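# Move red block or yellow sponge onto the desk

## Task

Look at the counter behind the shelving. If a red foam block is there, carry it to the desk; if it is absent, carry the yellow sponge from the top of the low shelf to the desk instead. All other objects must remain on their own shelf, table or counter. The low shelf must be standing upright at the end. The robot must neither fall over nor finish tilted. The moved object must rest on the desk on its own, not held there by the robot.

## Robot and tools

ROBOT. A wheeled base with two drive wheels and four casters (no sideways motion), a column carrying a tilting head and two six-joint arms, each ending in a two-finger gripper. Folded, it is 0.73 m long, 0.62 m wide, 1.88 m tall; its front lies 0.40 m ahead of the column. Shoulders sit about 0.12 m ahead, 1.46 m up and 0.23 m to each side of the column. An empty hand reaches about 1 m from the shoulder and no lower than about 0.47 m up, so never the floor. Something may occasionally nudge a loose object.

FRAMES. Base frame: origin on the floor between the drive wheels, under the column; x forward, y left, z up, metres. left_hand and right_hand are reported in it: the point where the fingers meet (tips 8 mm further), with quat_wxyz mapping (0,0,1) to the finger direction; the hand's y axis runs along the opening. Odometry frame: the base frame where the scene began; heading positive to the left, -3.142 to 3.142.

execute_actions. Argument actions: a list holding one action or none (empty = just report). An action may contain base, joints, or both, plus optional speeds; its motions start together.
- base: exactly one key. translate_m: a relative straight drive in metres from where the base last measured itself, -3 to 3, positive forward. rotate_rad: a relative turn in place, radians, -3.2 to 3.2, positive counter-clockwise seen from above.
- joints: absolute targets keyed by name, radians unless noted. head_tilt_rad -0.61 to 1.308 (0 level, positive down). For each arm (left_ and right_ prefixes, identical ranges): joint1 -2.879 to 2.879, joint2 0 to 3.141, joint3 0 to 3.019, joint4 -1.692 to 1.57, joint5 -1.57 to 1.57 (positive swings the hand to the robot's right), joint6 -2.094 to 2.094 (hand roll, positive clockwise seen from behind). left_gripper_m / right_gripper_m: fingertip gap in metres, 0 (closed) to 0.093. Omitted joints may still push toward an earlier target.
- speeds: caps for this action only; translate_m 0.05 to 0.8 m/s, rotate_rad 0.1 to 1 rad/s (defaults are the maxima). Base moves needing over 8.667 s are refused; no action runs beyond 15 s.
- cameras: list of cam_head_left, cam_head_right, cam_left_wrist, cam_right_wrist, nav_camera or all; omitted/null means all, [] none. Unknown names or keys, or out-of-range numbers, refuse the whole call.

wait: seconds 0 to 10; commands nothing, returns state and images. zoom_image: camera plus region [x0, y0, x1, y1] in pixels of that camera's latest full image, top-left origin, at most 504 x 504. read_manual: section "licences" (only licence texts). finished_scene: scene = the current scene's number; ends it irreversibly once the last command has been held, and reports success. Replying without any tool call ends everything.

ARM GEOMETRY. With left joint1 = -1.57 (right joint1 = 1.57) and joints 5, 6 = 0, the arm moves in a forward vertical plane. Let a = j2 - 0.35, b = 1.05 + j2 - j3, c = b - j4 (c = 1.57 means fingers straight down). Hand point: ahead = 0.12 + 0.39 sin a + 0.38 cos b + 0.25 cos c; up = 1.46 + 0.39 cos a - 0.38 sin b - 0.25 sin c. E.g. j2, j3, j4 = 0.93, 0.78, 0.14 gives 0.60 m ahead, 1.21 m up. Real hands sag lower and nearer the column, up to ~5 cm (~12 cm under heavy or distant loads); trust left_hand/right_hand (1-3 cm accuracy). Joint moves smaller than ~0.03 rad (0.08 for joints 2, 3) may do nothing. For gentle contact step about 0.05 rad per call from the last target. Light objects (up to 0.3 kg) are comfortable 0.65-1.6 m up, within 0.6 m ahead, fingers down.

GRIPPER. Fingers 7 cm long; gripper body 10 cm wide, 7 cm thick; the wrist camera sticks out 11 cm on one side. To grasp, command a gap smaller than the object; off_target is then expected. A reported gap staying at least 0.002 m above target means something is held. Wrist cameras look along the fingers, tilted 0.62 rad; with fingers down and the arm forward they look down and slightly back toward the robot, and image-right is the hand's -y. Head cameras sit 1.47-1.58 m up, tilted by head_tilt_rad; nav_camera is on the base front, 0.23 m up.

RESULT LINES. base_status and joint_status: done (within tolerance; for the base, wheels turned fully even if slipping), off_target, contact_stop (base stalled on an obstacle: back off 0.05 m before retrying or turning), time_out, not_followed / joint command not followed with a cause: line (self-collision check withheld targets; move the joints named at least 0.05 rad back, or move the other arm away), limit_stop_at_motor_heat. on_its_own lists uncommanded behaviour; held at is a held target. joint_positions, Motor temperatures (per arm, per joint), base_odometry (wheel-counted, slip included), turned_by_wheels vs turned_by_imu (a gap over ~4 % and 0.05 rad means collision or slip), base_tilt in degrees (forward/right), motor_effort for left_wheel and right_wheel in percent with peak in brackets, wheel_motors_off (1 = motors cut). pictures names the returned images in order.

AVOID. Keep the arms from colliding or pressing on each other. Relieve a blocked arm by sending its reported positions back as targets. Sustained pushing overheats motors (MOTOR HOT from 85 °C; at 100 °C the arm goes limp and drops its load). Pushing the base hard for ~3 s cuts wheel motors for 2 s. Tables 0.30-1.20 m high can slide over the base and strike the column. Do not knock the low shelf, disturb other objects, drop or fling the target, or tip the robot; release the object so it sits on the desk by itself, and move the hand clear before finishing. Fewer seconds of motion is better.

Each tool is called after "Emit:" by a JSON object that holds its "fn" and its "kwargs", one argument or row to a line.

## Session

Emit:
{"fn": "execute_actions", "kwargs": {
  "actions": []
}}

Scene clock: 0.00 s.
Motor temperatures (°C, as the motors report them): left_arm=[25 26 26 27 28 28] | right_arm=[27 32 29 28 29 26]
base_odometry: x=+0.000 y=+0.000 heading=+0.000 (m, m, rad; odometry frame)
turned_by_wheels: +0.000 (rad since the last result)
turned_by_imu: +0.000 (rad since the last result)
base_tilt: forward=-0.2 right=-0.1 (deg)
base_status: not commanded
joint_positions: head_tilt_rad=+0.869 left_joint1_rad=-1.565 left_joint2_rad=+0.916 left_joint3_rad=+0.413 left_joint4_rad=-0.990 left_joint5_rad=-0.048 left_joint6_rad=+0.022 left_gripper_m=+0.094 right_joint1_rad=+1.580 right_joint2_rad=+0.863 right_joint3_rad=+0.438 right_joint4_rad=-0.912 right_joint5_rad=-0.026 right_joint6_rad=+0.048 right_gripper_m=+0.095
joint_status: not commanded
wheel_motors_off: 0
motor_effort: left_wheel=+2 right_wheel=+1 (%)
left_hand: x=+0.1367 y=+0.2340 z=+1.2596 quat_wxyz=(+0.466, -0.018, -0.884, -0.018) (m; base frame)
right_hand: x=+0.1730 y=-0.2190 z=+1.2419 quat_wxyz=(+0.396, -0.024, -0.918, -0.005) (m; base frame)
pictures: cam_head_left, cam_head_right, cam_left_wrist, cam_right_wrist, nav_camera
Images, in order (width x height): cam_head_left 504x504, cam_head_right 504x504, cam_left_wrist 504x504, cam_right_wrist 504x504, nav_camera 504x504.

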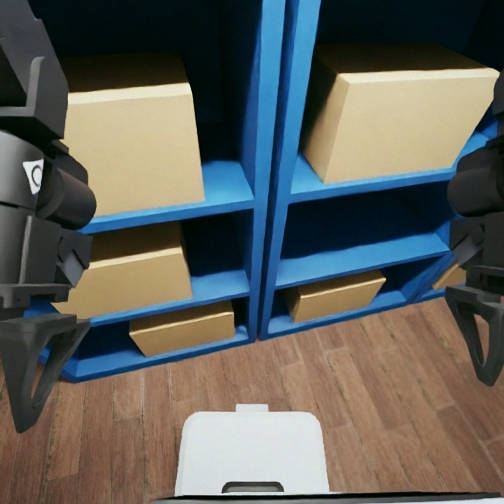

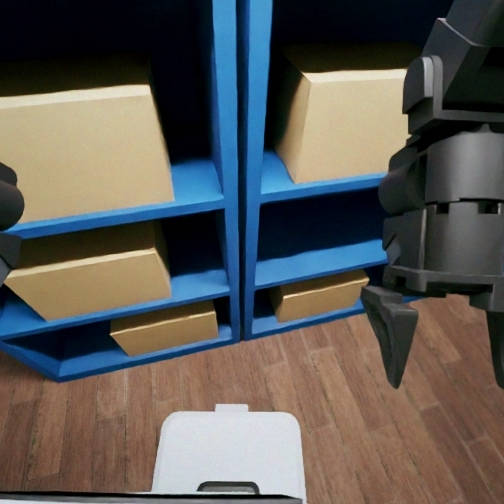

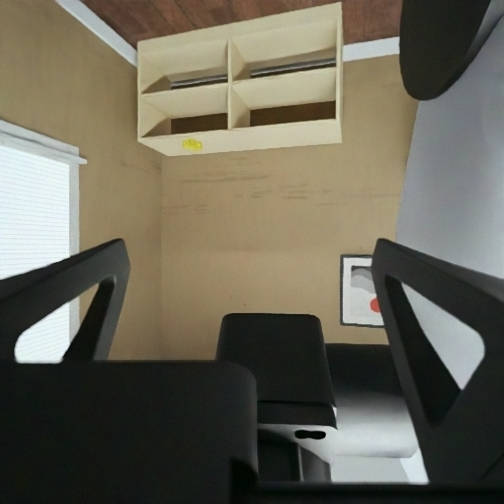

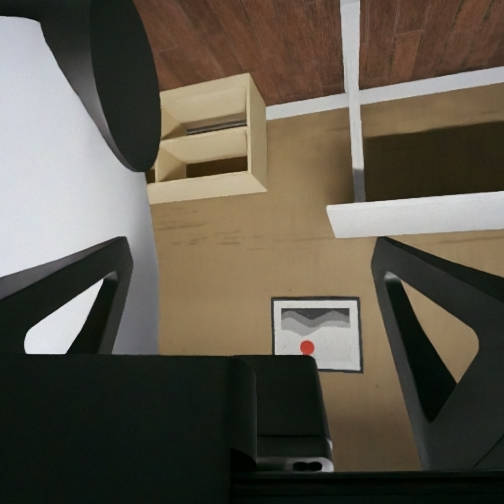

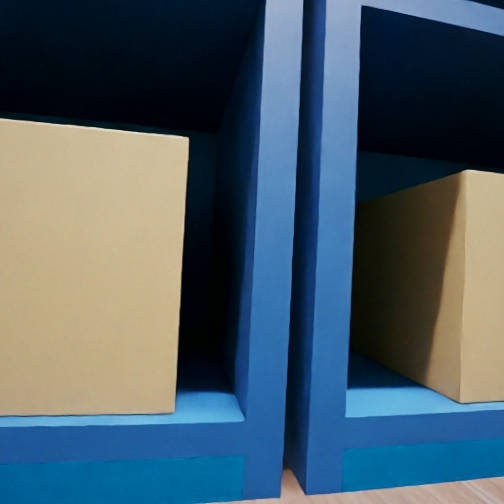

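Emit:
{"fn": "execute_actions", "kwargs": {
  "actions": [
    {"base": {"rotate_rad": -1.33}, "joints": {"left_joint4_rad": -0.6, "right_joint4_rad": -0.6, "left_gripper_m": 0.0, "head_tilt_rad": 0.6}}
  ]
}}

Scene clock: 11.57 s.
Motor temperatures (°C, as the motors report them): left_arm=[25 27 27 28 28 28] | right_arm=[27 32 29 28 29 26]
base_odometry: x=+0.000 y=+0.000 heading=-1.329 (m, m, rad; odometry frame)
turned_by_wheels: -1.329 (rad since the last result)
turned_by_imu: -1.341 (rad since the last result)
base_tilt: forward=-0.2 right=-0.1 (deg)
base_status: done
joint_positions: head_tilt_rad=+0.617 left_joint1_rad=-1.565 left_joint2_rad=+0.916 left_joint3_rad=+0.413 left_joint4_rad=-0.605 left_joint5_rad=-0.048 left_joint6_rad=+0.022 left_gripper_m=+0.001 right_joint1_rad=+1.580 right_joint2_rad=+0.863 right_joint3_rad=+0.438 right_joint4_rad=-0.605 right_joint5_rad=-0.026 right_joint6_rad=+0.048 right_gripper_m=+0.095
joint_status: all done
wheel_motors_off: 0
motor_effort: left_wheel=+3(30) right_wheel=-4(39) (%)
left_hand: x=+0.2038 y=+0.2346 z=+1.1935 quat_wxyz=(+0.288, -0.015, -0.957, -0.022) (m; base frame)
right_hand: x=+0.2323 y=-0.2184 z=+1.1958 quat_wxyz=(+0.251, -0.024, -0.968, -0.010) (m; base frame)
pictures: cam_head_left, cam_head_right, cam_left_wrist, cam_right_wrist, nav_camera
Images, in order (width x height): cam_head_left 504x504, cam_head_right 504x504, cam_left_wrist 504x504, cam_right_wrist 504x504, nav_camera 504x504.

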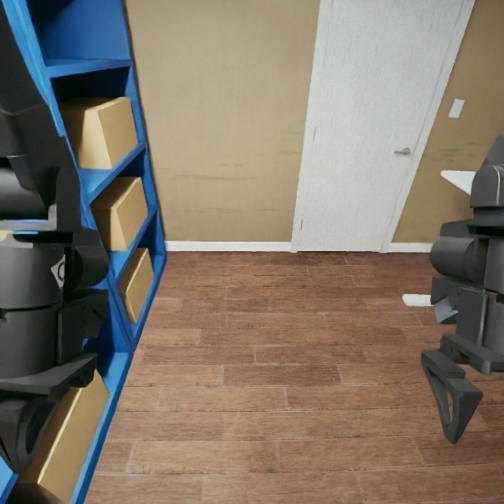

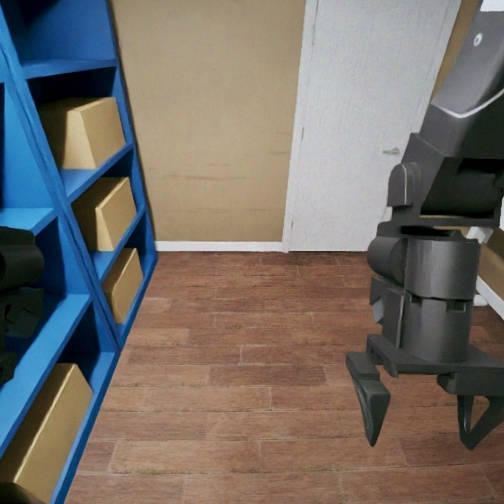

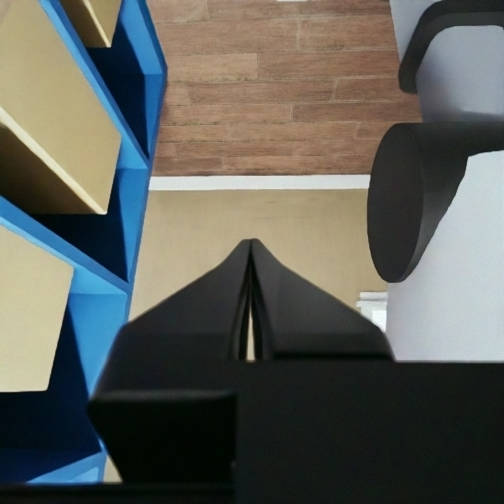

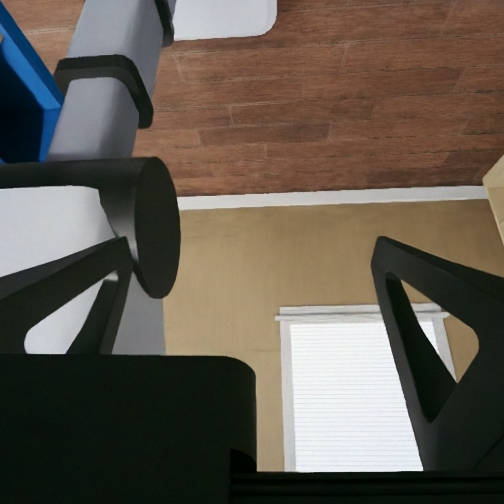

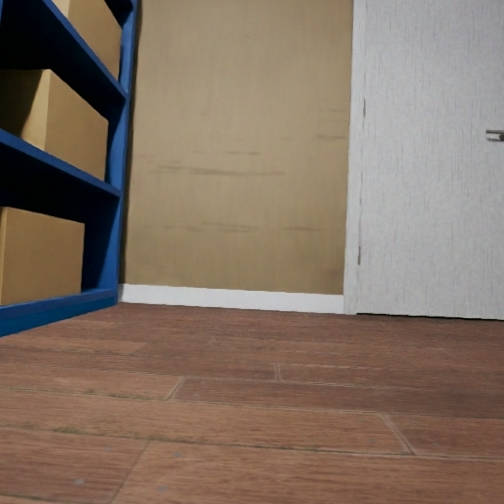

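Emit:
{"fn": "zoom_image", "kwargs": {
  "camera": "cam_left_wrist",
  "region": [100, 0, 340, 200]
}}

Region (100, 0, 340, 200) of cam_left_wrist's 504x504 image, scaled by 2.100, with more detail than that image has.

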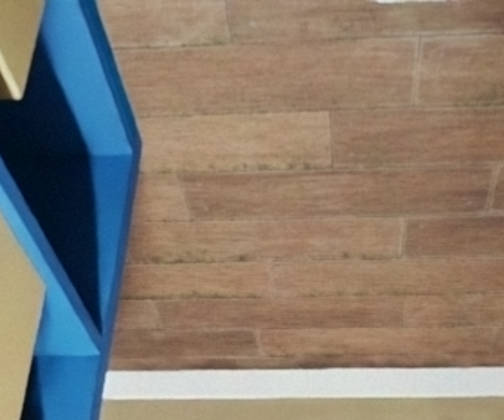

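Emit:
{"fn": "execute_actions", "kwargs": {
  "actions": [
    {"base": {"translate_m": -1.16}, "joints": {"left_joint4_rad": -0.3, "head_tilt_rad": 0.8}}
  ],
  "cameras": ["cam_left_wrist", "cam_head_right"]
}}

Scene clock: 22.23 s.
Motor temperatures (°C, as the motors report them): left_arm=[25 27 27 27 28 28] | right_arm=[27 33 29 28 29 26]
base_odometry: x=-0.277 y=+1.126 heading=-1.329 (m, m, rad; odometry frame)
turned_by_wheels: +0.000 (rad since the last result)
turned_by_imu: +0.002 (rad since the last result)
base_tilt: forward=-0.3 right=-0.1 (deg)
base_status: done
joint_positions: head_tilt_rad=+0.803 left_joint1_rad=-1.565 left_joint2_rad=+0.916 left_joint3_rad=+0.409 left_joint4_rad=-0.302 left_joint5_rad=-0.048 left_joint6_rad=+0.022 left_gripper_m=+0.001 right_joint1_rad=+1.580 right_joint2_rad=+0.863 right_joint3_rad=+0.435 right_joint4_rad=-0.605 right_joint5_rad=-0.026 right_joint6_rad=+0.048 right_gripper_m=+0.095
joint_status: all done
wheel_motors_off: 0
motor_effort: left_wheel=+0(42) right_wheel=+0(61) (%)
left_hand: x=+0.2687 y=+0.2349 z=+1.1625 quat_wxyz=(+0.142, -0.012, -0.989, -0.025) (m; base frame)
right_hand: x=+0.2307 y=-0.2184 z=+1.1961 quat_wxyz=(+0.252, -0.024, -0.967, -0.010) (m; base frame)
pictures: cam_head_right, cam_left_wrist
Images, in order (width x height): cam_head_right 504x504, cam_left_wrist 504x504.

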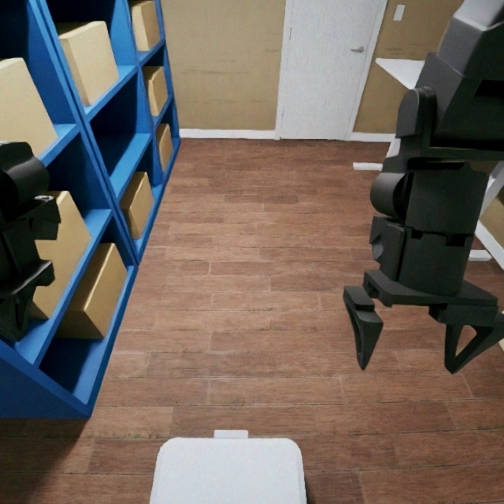

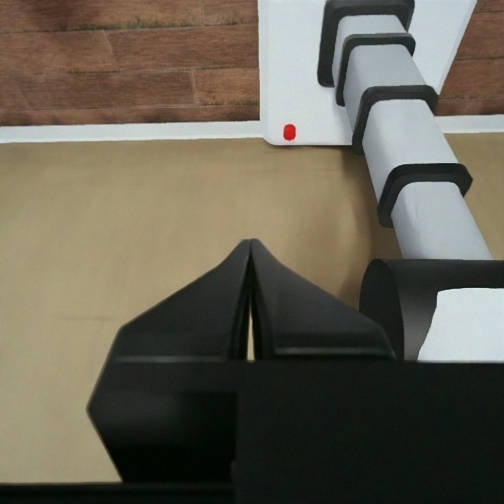

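Emit:
{"fn": "execute_actions", "kwargs": {
  "actions": [
    {"base": {"translate_m": 0.04}, "joints": {"left_joint4_rad": -0.9, "right_joint4_rad": -0.9}}
  ],
  "cameras": []
}}

Emit:
{"fn": "execute_actions", "kwargs": {
  "actions": [
    {"base": {"rotate_rad": 1.57}}
  ],
  "cameras": ["cam_head_left", "cam_head_right", "nav_camera"]
}}

Scene clock: 26.30 s.
Motor temperatures (°C, as the motors report them): left_arm=[25 27 27 27 28 28] | right_arm=[27 33 29 28 29 26]
base_odometry: x=-0.268 y=+1.088 heading=-1.329 (m, m, rad; odometry frame)
turned_by_wheels: +0.000 (rad since the last result)
turned_by_imu: +0.002 (rad since the last result)
base_tilt: forward=-0.3 right=-0.1 (deg)
base_status: done
joint_positions: head_tilt_rad=+0.803 left_joint1_rad=-1.565 left_joint2_rad=+0.916 left_joint3_rad=+0.414 left_joint4_rad=-0.890 left_joint5_rad=-0.048 left_joint6_rad=+0.022 left_gripper_m=+0.001 right_joint1_rad=+1.580 right_joint2_rad=+0.863 right_joint3_rad=+0.439 right_joint4_rad=-0.889 right_joint5_rad=-0.026 right_joint6_rad=+0.048 right_gripper_m=+0.095
joint_status: all done
wheel_motors_off: 0
motor_effort: left_wheel=+0(30) right_wheel=+0(38) (%)
left_hand: x=+0.1522 y=+0.2342 z=+1.2398 quat_wxyz=(+0.421, -0.017, -0.907, -0.019) (m; base frame)
right_hand: x=+0.1774 y=-0.2189 z=+1.2378 quat_wxyz=(+0.385, -0.024, -0.923, -0.005) (m; base frame)
pictures: none
No camera images: the call's "cameras" was empty. Leave "cameras" out to get every camera's image.

Scene clock: 29.33 s.
Motor temperatures (°C, as the motors report them): left_arm=[25 27 27 28 28 28] | right_arm=[27 33 29 28 29 26]
base_odometry: x=-0.268 y=+1.088 heading=+0.240 (m, m, rad; odometry frame)
turned_by_wheels: +1.569 (rad since the last result)
turned_by_imu: +1.586 (rad since the last result)
base_tilt: forward=-0.2 right=-0.1 (deg)
base_status: done
joint_positions: head_tilt_rad=+0.803 left_joint1_rad=-1.565 left_joint2_rad=+0.916 left_joint3_rad=+0.414 left_joint4_rad=-0.890 left_joint5_rad=-0.048 left_joint6_rad=+0.022 left_gripper_m=+0.001 right_joint1_rad=+1.580 right_joint2_rad=+0.863 right_joint3_rad=+0.439 right_joint4_rad=-0.889 right_joint5_rad=-0.026 right_joint6_rad=+0.048 right_gripper_m=+0.095
joint_status: not commanded
wheel_motors_off: 0
motor_effort: left_wheel=-3(28) right_wheel=+4(47) (%)
left_hand: x=+0.1522 y=+0.2342 z=+1.2398 quat_wxyz=(+0.421, -0.017, -0.907, -0.019) (m; base frame)
right_hand: x=+0.1774 y=-0.2189 z=+1.2378 quat_wxyz=(+0.385, -0.024, -0.923, -0.005) (m; base frame)
pictures: cam_head_left, cam_head_right, nav_camera
Images, in order (width x height): cam_head_left 504x504, cam_head_right 504x504, nav_camera 504x504.

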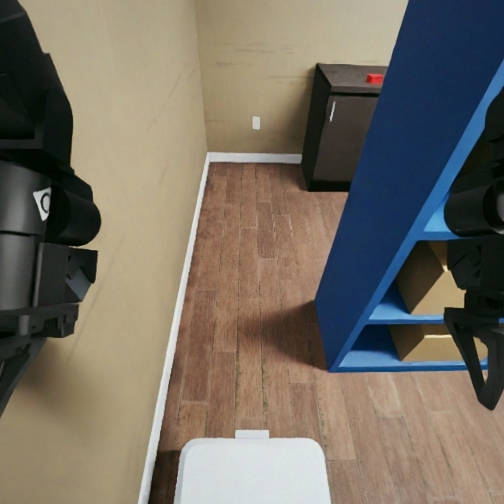

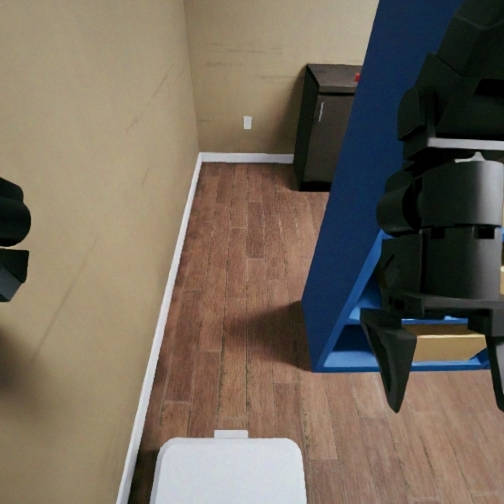

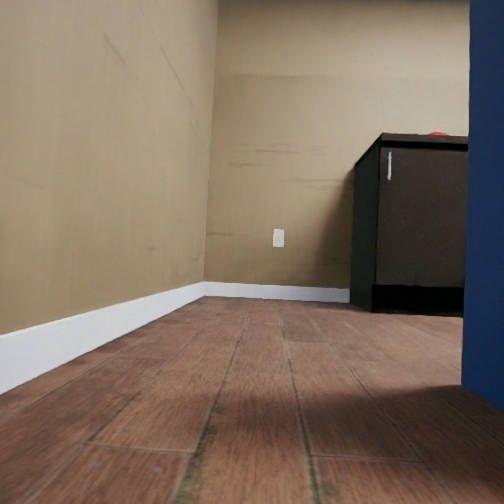

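Emit:
{"fn": "execute_actions", "kwargs": {
  "actions": [
    {"base": {"rotate_rad": -0.055}}
  ],
  "cameras": []
}}

Emit:
{"fn": "execute_actions", "kwargs": {
  "actions": [
    {"base": {"translate_m": 1.22}, "joints": {"head_tilt_rad": 0.65}}
  ],
  "cameras": []
}}

Emit:
{"fn": "execute_actions", "kwargs": {
  "actions": [
    {"base": {"rotate_rad": -0.42}}
  ],
  "cameras": ["cam_head_left", "cam_head_right", "nav_camera"]
}}

Scene clock: 38.70 s.
Motor temperatures (°C, as the motors report them): left_arm=[25 27 27 28 28 28] | right_arm=[27 33 29 28 29 26]
base_odometry: x=-0.268 y=+1.088 heading=+0.186 (m, m, rad; odometry frame)
turned_by_wheels: -0.054 (rad since the last result)
turned_by_imu: -0.054 (rad since the last result)
base_tilt: forward=-0.3 right=-0.1 (deg)
base_status: done
joint_positions: head_tilt_rad=+0.803 left_joint1_rad=-1.565 left_joint2_rad=+0.916 left_joint3_rad=+0.414 left_joint4_rad=-0.890 left_joint5_rad=-0.048 left_joint6_rad=+0.022 left_gripper_m=+0.001 right_joint1_rad=+1.580 right_joint2_rad=+0.863 right_joint3_rad=+0.439 right_joint4_rad=-0.889 right_joint5_rad=-0.026 right_joint6_rad=+0.048 right_gripper_m=+0.095
joint_status: not commanded
wheel_motors_off: 0
motor_effort: left_wheel=+4(15) right_wheel=-5(19) (%)
left_hand: x=+0.1522 y=+0.2342 z=+1.2398 quat_wxyz=(+0.421, -0.017, -0.907, -0.019) (m; base frame)
right_hand: x=+0.1774 y=-0.2189 z=+1.2378 quat_wxyz=(+0.385, -0.024, -0.923, -0.005) (m; base frame)
pictures: none
No camera images: the call's "cameras" was empty. Leave "cameras" out to get every camera's image.

Scene clock: 42.10 s.
Motor temperatures (°C, as the motors report them): left_arm=[25 27 27 28 28 28] | right_arm=[27 33 29 28 29 26]
base_odometry: x=+0.931 y=+1.313 heading=+0.187 (m, m, rad; odometry frame)
turned_by_wheels: +0.001 (rad since the last result)
turned_by_imu: +0.003 (rad since the last result)
base_tilt: forward=-0.2 right=+0.0 (deg)
base_status: done
joint_positions: head_tilt_rad=+0.666 left_joint1_rad=-1.565 left_joint2_rad=+0.916 left_joint3_rad=+0.413 left_joint4_rad=-0.890 left_joint5_rad=-0.048 left_joint6_rad=+0.022 left_gripper_m=+0.001 right_joint1_rad=+1.580 right_joint2_rad=+0.863 right_joint3_rad=+0.438 right_joint4_rad=-0.889 right_joint5_rad=-0.026 right_joint6_rad=+0.048 right_gripper_m=+0.095
joint_status: all done
wheel_motors_off: 0
motor_effort: left_wheel=+2(51) right_wheel=-2(46) (%)
left_hand: x=+0.1516 y=+0.2342 z=+1.2400 quat_wxyz=(+0.422, -0.017, -0.906, -0.019) (m; base frame)
right_hand: x=+0.1770 y=-0.2189 z=+1.2379 quat_wxyz=(+0.385, -0.024, -0.923, -0.005) (m; base frame)
pictures: none
No camera images: the call's "cameras" was empty. Leave "cameras" out to get every camera's image.

Scene clock: 43.87 s.
Motor temperatures (°C, as the motors report them): left_arm=[25 27 27 28 28 28] | right_arm=[27 33 29 28 29 26]
base_odometry: x=+0.931 y=+1.313 heading=-0.233 (m, m, rad; odometry frame)
turned_by_wheels: -0.419 (rad since the last result)
turned_by_imu: -0.420 (rad since the last result)
base_tilt: forward=-0.3 right=-0.1 (deg)
base_status: done
joint_positions: head_tilt_rad=+0.666 left_joint1_rad=-1.565 left_joint2_rad=+0.916 left_joint3_rad=+0.413 left_joint4_rad=-0.890 left_joint5_rad=-0.048 left_joint6_rad=+0.022 left_gripper_m=+0.001 right_joint1_rad=+1.580 right_joint2_rad=+0.863 right_joint3_rad=+0.438 right_joint4_rad=-0.889 right_joint5_rad=-0.026 right_joint6_rad=+0.048 right_gripper_m=+0.095
joint_status: not commanded
wheel_motors_off: 0
motor_effort: left_wheel=+2(35) right_wheel=-4(47) (%)
left_hand: x=+0.1516 y=+0.2342 z=+1.2400 quat_wxyz=(+0.422, -0.017, -0.906, -0.019) (m; base frame)
right_hand: x=+0.1770 y=-0.2189 z=+1.2379 quat_wxyz=(+0.385, -0.024, -0.923, -0.005) (m; base frame)
pictures: cam_head_left, cam_head_right, nav_camera
Images, in order (width x height): cam_head_left 504x504, cam_head_right 504x504, nav_camera 504x504.

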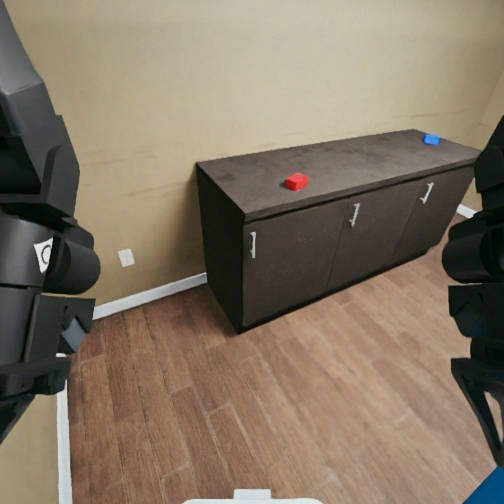

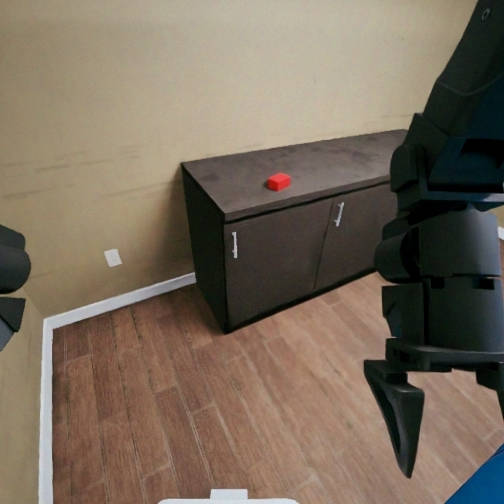

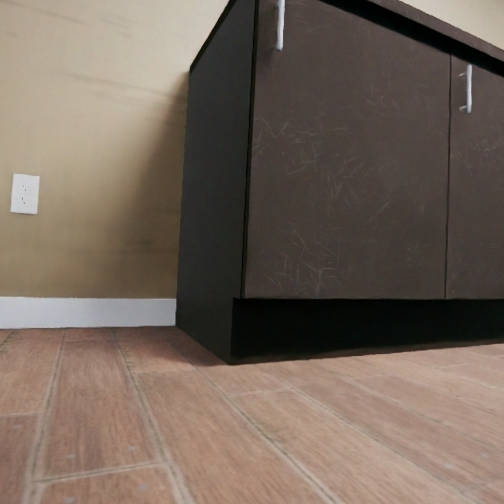

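Emit:
{"fn": "zoom_image", "kwargs": {
  "camera": "cam_head_left",
  "region": [220, 150, 340, 240]
}}

Emit:
{"fn": "zoom_image", "kwargs": {
  "camera": "cam_head_right",
  "region": [200, 150, 320, 240]
}}

Region (220, 150, 340, 240) of cam_head_left's 504x504 image, scaled by 4.200, with more detail than that image has; it fills the top 378 rows of this view, and the rest is white.

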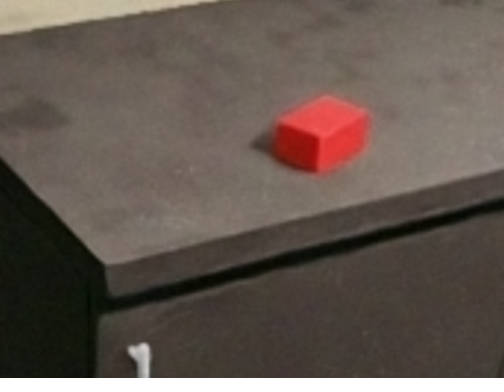

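Region (200, 150, 320, 240) of cam_head_right's 504x504 image, scaled by 4.200, with more detail than that image has; it fills the top 378 rows of this view, and the rest is white.

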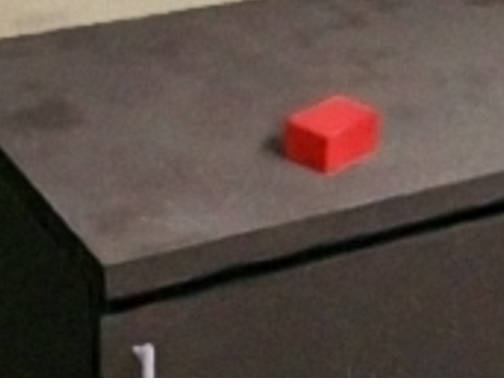

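Emit:
{"fn": "execute_actions", "kwargs": {
  "actions": []
}}

Scene clock: 50.80 s.
Motor temperatures (°C, as the motors report them): left_arm=[25 27 27 28 28 28] | right_arm=[27 33 29 28 29 26]
base_odometry: x=+0.931 y=+1.313 heading=-0.233 (m, m, rad; odometry frame)
turned_by_wheels: +0.000 (rad since the last result)
turned_by_imu: +0.001 (rad since the last result)
base_tilt: forward=-0.3 right=-0.1 (deg)
base_status: done
joint_positions: head_tilt_rad=+0.666 left_joint1_rad=-1.565 left_joint2_rad=+0.916 left_joint3_rad=+0.413 left_joint4_rad=-0.890 left_joint5_rad=-0.048 left_joint6_rad=+0.022 left_gripper_m=+0.001 right_joint1_rad=+1.580 right_joint2_rad=+0.863 right_joint3_rad=+0.438 right_joint4_rad=-0.889 right_joint5_rad=-0.026 right_joint6_rad=+0.048 right_gripper_m=+0.095
joint_status: not commanded
wheel_motors_off: 0
motor_effort: left_wheel=+3(35) right_wheel=-4(47) (%)
left_hand: x=+0.1516 y=+0.2342 z=+1.2400 quat_wxyz=(+0.422, -0.017, -0.906, -0.019) (m; base frame)
right_hand: x=+0.1770 y=-0.2189 z=+1.2379 quat_wxyz=(+0.385, -0.024, -0.923, -0.005) (m; base frame)
pictures: cam_head_left, cam_head_right, cam_left_wrist, cam_right_wrist, nav_camera
Images, in order (width x height): cam_head_left 504x504, cam_head_right 504x504, cam_left_wrist 504x504, cam_right_wrist 504x504, nav_camera 504x504.

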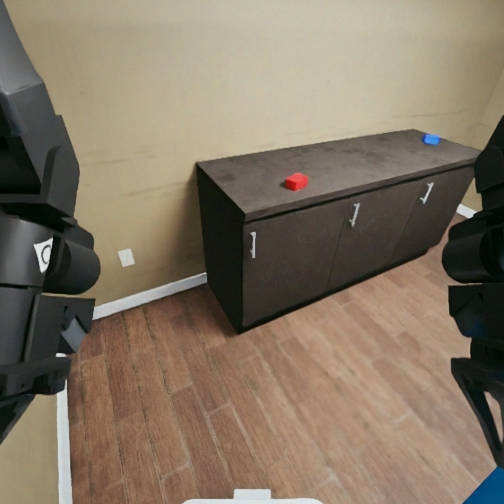

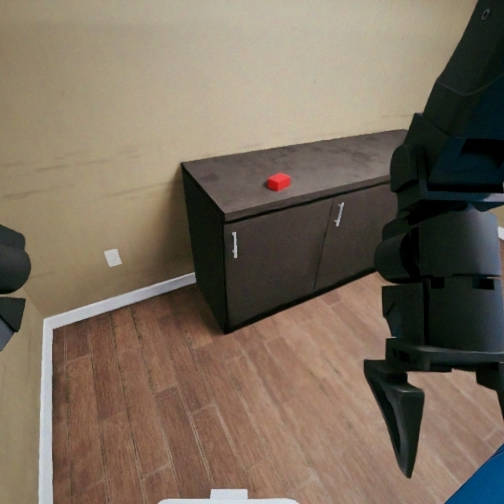

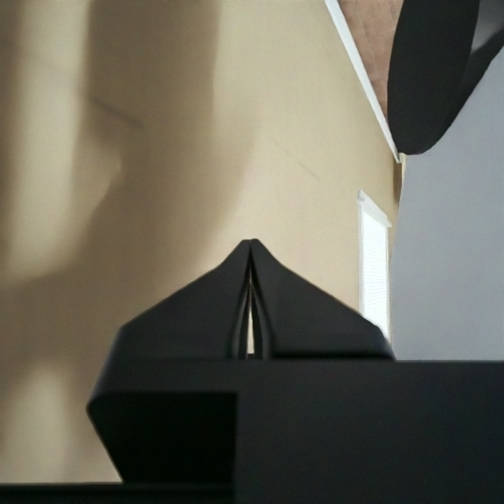

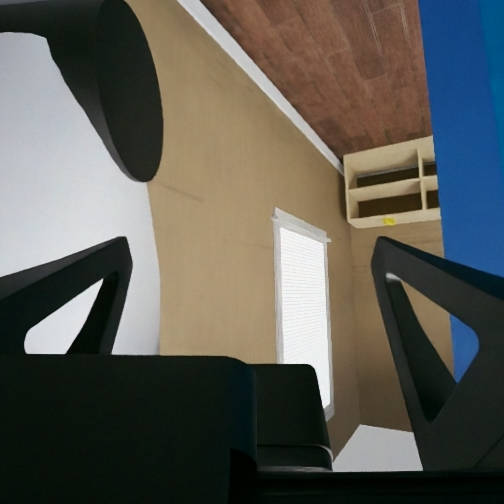

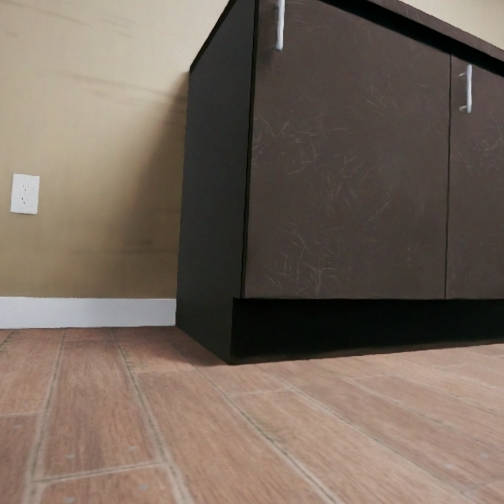

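Emit:
{"fn": "execute_actions", "kwargs": {
  "actions": [
    {"base": {"translate_m": 0.72}, "joints": {"head_tilt_rad": 0.85, "right_joint1_rad": 1.57, "right_joint2_rad": 1.58, "right_joint3_rad": 1.86, "right_joint4_rad": -0.6, "right_joint5_rad": 0.0, "right_joint6_rad": 0.7, "right_gripper_m": 0.093}}
  ]
}}

Scene clock: 64.63 s.
Motor temperatures (°C, as the motors report them): left_arm=[25 27 27 28 28 28] | right_arm=[27 34 29 28 29 26]
base_odometry: x=+1.632 y=+1.147 heading=-0.232 (m, m, rad; odometry frame)
turned_by_wheels: +0.000 (rad since the last result)
turned_by_imu: +0.003 (rad since the last result)
base_tilt: forward=-0.2 right=-0.1 (deg)
base_status: done
joint_positions: head_tilt_rad=+0.852 left_joint1_rad=-1.565 left_joint2_rad=+0.916 left_joint3_rad=+0.415 left_joint4_rad=-0.890 left_joint5_rad=-0.048 left_joint6_rad=+0.022 left_gripper_m=+0.001 right_joint1_rad=+1.578 right_joint2_rad=+1.580 right_joint3_rad=+1.852 right_joint4_rad=-0.601 right_joint5_rad=-0.002 right_joint6_rad=+0.689 right_gripper_m=+0.093
joint_status: all done
wheel_motors_off: 0
motor_effort: left_wheel=-1(47) right_wheel=+0(51) (%)
left_hand: x=+0.1524 y=+0.2342 z=+1.2397 quat_wxyz=(+0.421, -0.017, -0.907, -0.019) (m; base frame)
right_hand: x=+0.8073 y=-0.2204 z=+1.0747 quat_wxyz=(-0.090, -0.335, -0.937, -0.037) (m; base frame)
pictures: cam_head_left, cam_head_right, cam_left_wrist, cam_right_wrist, nav_camera
Images, in order (width x height): cam_head_left 504x504, cam_head_right 504x504, cam_left_wrist 504x504, cam_right_wrist 504x504, nav_camera 504x504.

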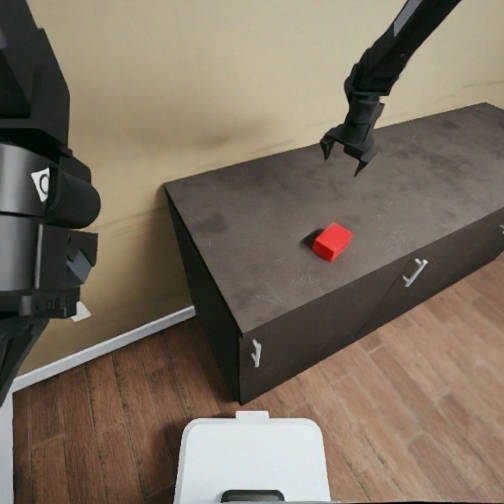

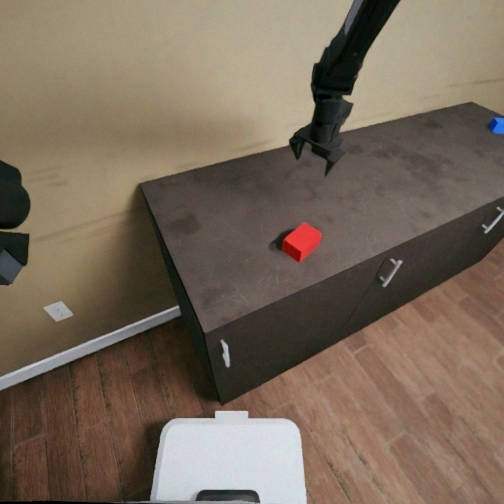

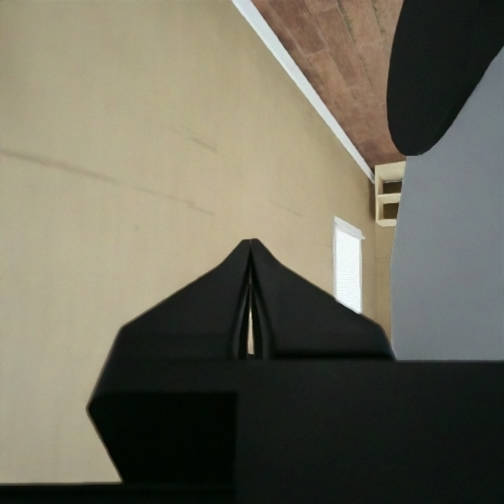

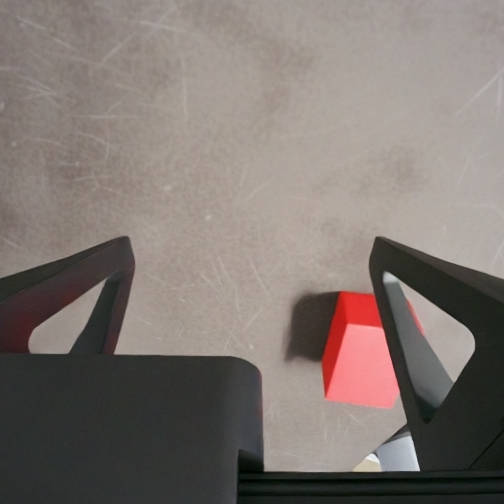

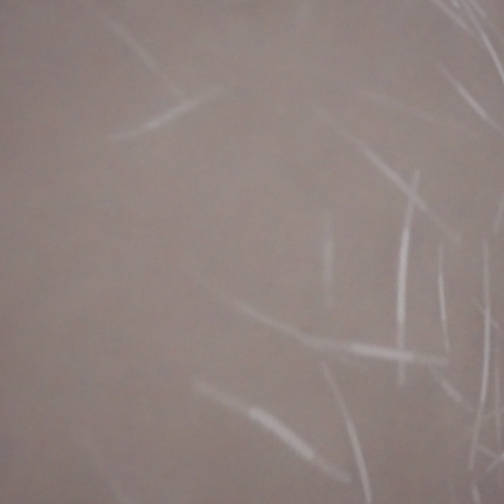

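Emit:
{"fn": "zoom_image", "kwargs": {
  "camera": "cam_head_left",
  "region": [280, 120, 420, 280]
}}

Emit:
{"fn": "zoom_image", "kwargs": {
  "camera": "cam_head_right",
  "region": [250, 120, 390, 280]
}}

Region (280, 120, 420, 280) of cam_head_left's 504x504 image, scaled by 3.150, with more detail than that image has; it fills the left 441 columns of this view, and the rest is white.

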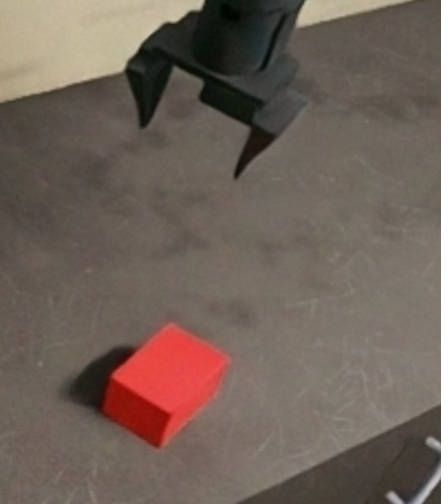

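Region (250, 120, 390, 280) of cam_head_right's 504x504 image, scaled by 3.150, with more detail than that image has; it fills the left 441 columns of this view, and the rest is white.

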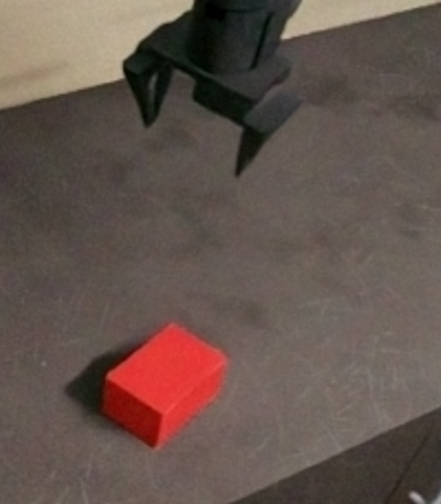

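Emit:
{"fn": "execute_actions", "kwargs": {
  "actions": [
    {"joints": {"right_joint1_rad": 1.63, "right_joint2_rad": 1.58, "right_joint3_rad": 1.545, "right_joint4_rad": -0.62, "right_joint5_rad": 0.0, "right_joint6_rad": 0.79}}
  ],
  "cameras": ["cam_head_left", "cam_head_right", "cam_right_wrist"]
}}

Scene clock: 80.97 s.
Motor temperatures (°C, as the motors report them): left_arm=[25 27 27 28 28 28] | right_arm=[27 38 31 28 29 26]
base_odometry: x=+1.632 y=+1.147 heading=-0.232 (m, m, rad; odometry frame)
turned_by_wheels: +0.000 (rad since the last result)
turned_by_imu: +0.002 (rad since the last result)
base_tilt: forward=-0.2 right=-0.1 (deg)
base_status: not commanded
joint_positions: head_tilt_rad=+0.852 left_joint1_rad=-1.565 left_joint2_rad=+0.916 left_joint3_rad=+0.415 left_joint4_rad=-0.890 left_joint5_rad=-0.048 left_joint6_rad=+0.022 left_gripper_m=+0.001 right_joint1_rad=+1.637 right_joint2_rad=+1.579 right_joint3_rad=+1.533 right_joint4_rad=-0.619 right_joint5_rad=+0.000 right_joint6_rad=+0.779 right_gripper_m=+0.093
joint_status: all done
wheel_motors_off: 0
motor_effort: left_wheel=-1(0) right_wheel=+0(1) (%)
left_hand: x=+0.1524 y=+0.2342 z=+1.2397 quat_wxyz=(+0.421, -0.017, -0.907, -0.019) (m; base frame)
right_hand: x=+0.6273 y=-0.1814 z=+1.0026 quat_wxyz=(+0.075, -0.361, -0.929, +0.001) (m; base frame)
pictures: cam_head_left, cam_head_right, cam_right_wrist
Images, in order (width x height): cam_head_left 504x504, cam_head_right 504x504, cam_right_wrist 504x504.

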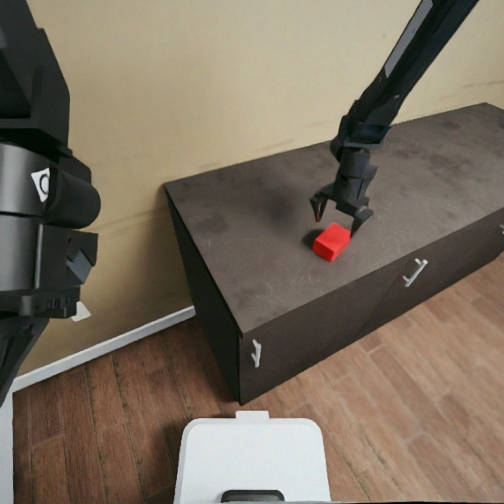

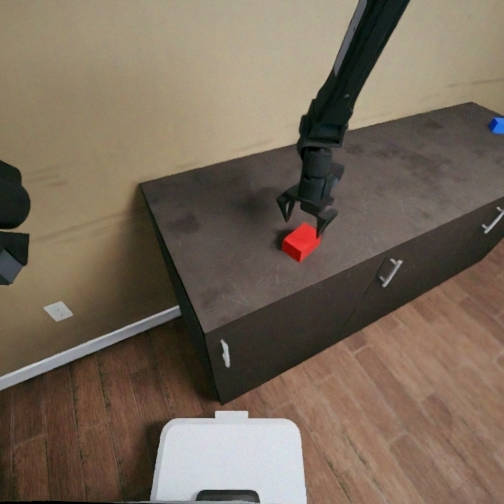

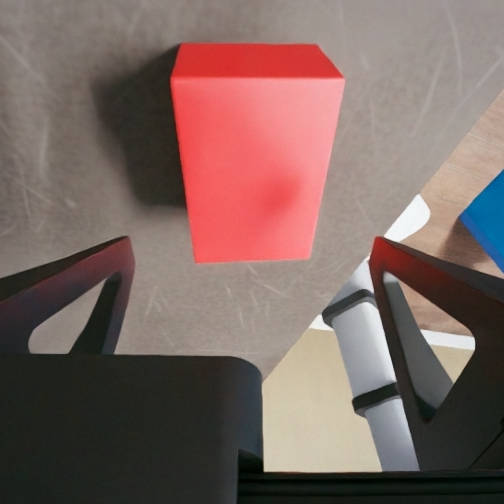

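Emit:
{"fn": "execute_actions", "kwargs": {
  "actions": [
    {"joints": {"right_joint2_rad": 1.69, "right_joint4_rad": -0.49}}
  ],
  "cameras": ["cam_head_left", "cam_right_wrist"]
}}

Scene clock: 90.90 s.
Motor temperatures (°C, as the motors report them): left_arm=[25 27 27 28 28 28] | right_arm=[27 38 31 28 29 26]
base_odometry: x=+1.632 y=+1.147 heading=-0.232 (m, m, rad; odometry frame)
turned_by_wheels: +0.000 (rad since the last result)
turned_by_imu: +0.002 (rad since the last result)
base_tilt: forward=-0.2 right=-0.1 (deg)
base_status: not commanded
joint_positions: head_tilt_rad=+0.852 left_joint1_rad=-1.565 left_joint2_rad=+0.916 left_joint3_rad=+0.415 left_joint4_rad=-0.890 left_joint5_rad=-0.048 left_joint6_rad=+0.022 left_gripper_m=+0.001 right_joint1_rad=+1.637 right_joint2_rad=+1.685 right_joint3_rad=+1.537 right_joint4_rad=-0.496 right_joint5_rad=+0.000 right_joint6_rad=+0.779 right_gripper_m=+0.093
joint_status: all done
wheel_motors_off: 0
motor_effort: left_wheel=+0(0) right_wheel=+0(1) (%)
left_hand: x=+0.1524 y=+0.2342 z=+1.2397 quat_wxyz=(+0.421, -0.017, -0.907, -0.019) (m; base frame)
right_hand: x=+0.6075 y=-0.1788 z=+0.9463 quat_wxyz=(+0.067, -0.362, -0.930, -0.003) (m; base frame)
pictures: cam_head_left, cam_right_wrist
Images, in order (width x height): cam_head_left 504x504, cam_right_wrist 504x504.

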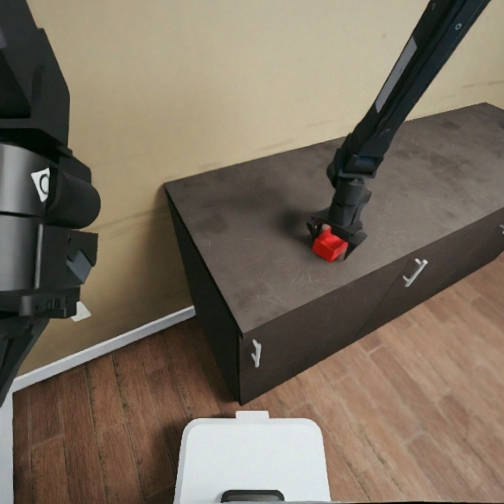

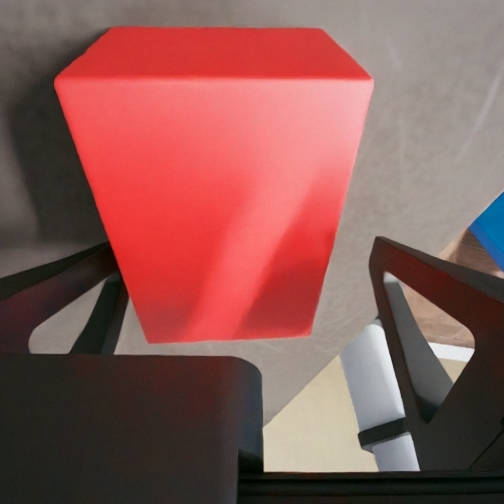

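Emit:
{"fn": "execute_actions", "kwargs": {
  "actions": [
    {"joints": {"right_joint4_rad": -0.44, "right_gripper_m": 0.04}}
  ],
  "cameras": ["cam_right_wrist"]
}}

Scene clock: 92.50 s.
Motor temperatures (°C, as the motors report them): left_arm=[25 27 27 28 28 28] | right_arm=[27 38 31 28 29 26]
base_odometry: x=+1.632 y=+1.147 heading=-0.232 (m, m, rad; odometry frame)
turned_by_wheels: +0.000 (rad since the last result)
turned_by_imu: +0.001 (rad since the last result)
base_tilt: forward=-0.2 right=-0.1 (deg)
base_status: not commanded
joint_positions: head_tilt_rad=+0.852 left_joint1_rad=-1.565 left_joint2_rad=+0.916 left_joint3_rad=+0.415 left_joint4_rad=-0.890 left_joint5_rad=-0.048 left_joint6_rad=+0.022 left_gripper_m=+0.001 right_joint1_rad=+1.637 right_joint2_rad=+1.685 right_joint3_rad=+1.537 right_joint4_rad=-0.450 right_joint5_rad=+0.000 right_joint6_rad=+0.779 right_gripper_m=+0.058
joint_status: right_gripper_m off_target (ended at +0.058, target +0.040); the others done
wheel_motors_off: 0
motor_effort: left_wheel=+0(0) right_wheel=+0(0) (%)
left_hand: x=+0.1524 y=+0.2342 z=+1.2397 quat_wxyz=(+0.421, -0.017, -0.907, -0.019) (m; base frame)
right_hand: x=+0.6189 y=-0.1784 z=+0.9452 quat_wxyz=(+0.045, -0.363, -0.931, -0.012) (m; base frame)
pictures: cam_right_wrist
Images, in order (width x height): cam_right_wrist 504x504.

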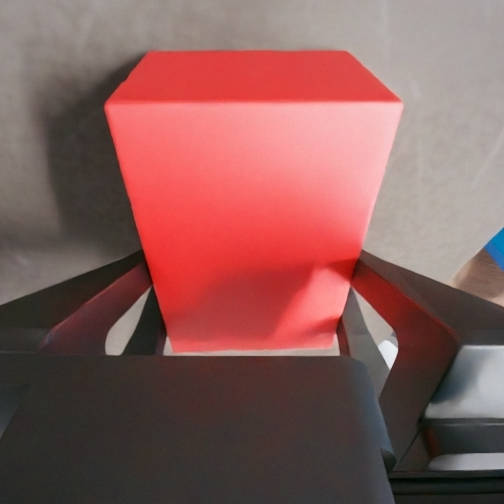

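Emit:
{"fn": "execute_actions", "kwargs": {
  "actions": [
    {"base": {"translate_m": -0.72}, "joints": {"right_joint2_rad": 1.3, "left_joint4_rad": -0.5}}
  ],
  "cameras": ["cam_head_left", "cam_left_wrist", "cam_right_wrist"]
}}

Scene clock: 103.53 s.
Motor temperatures (°C, as the motors report them): left_arm=[25 27 27 28 28 28] | right_arm=[27 38 31 28 29 26]
base_odometry: x=+0.931 y=+1.313 heading=-0.233 (m, m, rad; odometry frame)
turned_by_wheels: +0.000 (rad since the last result)
turned_by_imu: +0.002 (rad since the last result)
base_tilt: forward=-0.2 right=-0.2 (deg)
base_status: done
joint_positions: head_tilt_rad=+0.853 left_joint1_rad=-1.565 left_joint2_rad=+0.916 left_joint3_rad=+0.409 left_joint4_rad=-0.502 left_joint5_rad=-0.048 left_joint6_rad=+0.022 left_gripper_m=+0.001 right_joint1_rad=+1.636 right_joint2_rad=+1.283 right_joint3_rad=+1.542 right_joint4_rad=-0.437 right_joint5_rad=+0.000 right_joint6_rad=+0.779 right_gripper_m=+0.058
joint_status: all done
wheel_motors_off: 0
motor_effort: left_wheel=+0(30) right_wheel=+0(45) (%)
left_hand: x=+0.2234 y=+0.2347 z=+1.1811 quat_wxyz=(+0.240, -0.014, -0.970, -0.023) (m; base frame)
right_hand: x=+0.7863 y=-0.1871 z=+1.1833 quat_wxyz=(-0.148, -0.364, -0.915, -0.094) (m; base frame)
pictures: cam_head_left, cam_left_wrist, cam_right_wrist
Images, in order (width x height): cam_head_left 504x504, cam_left_wrist 504x504, cam_right_wrist 504x504.

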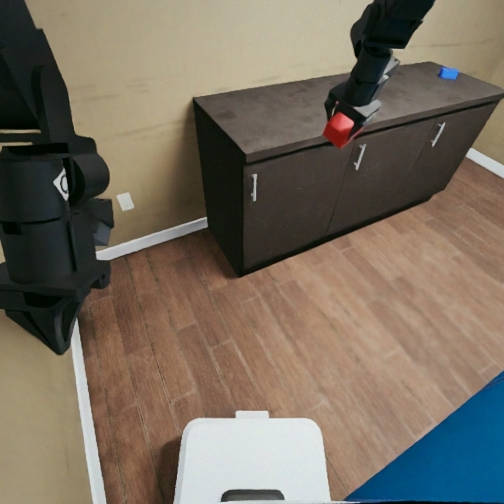

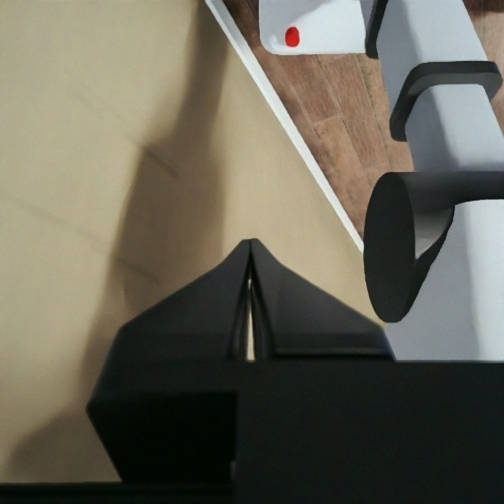

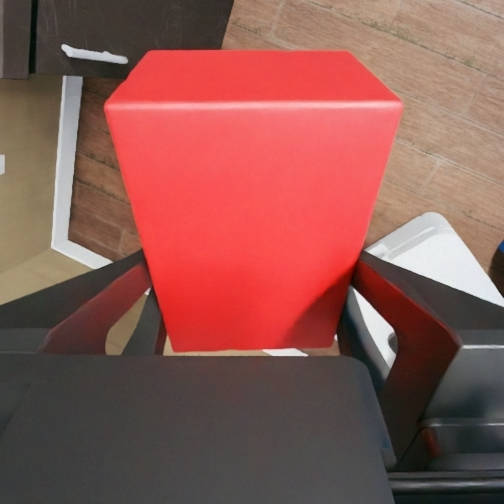

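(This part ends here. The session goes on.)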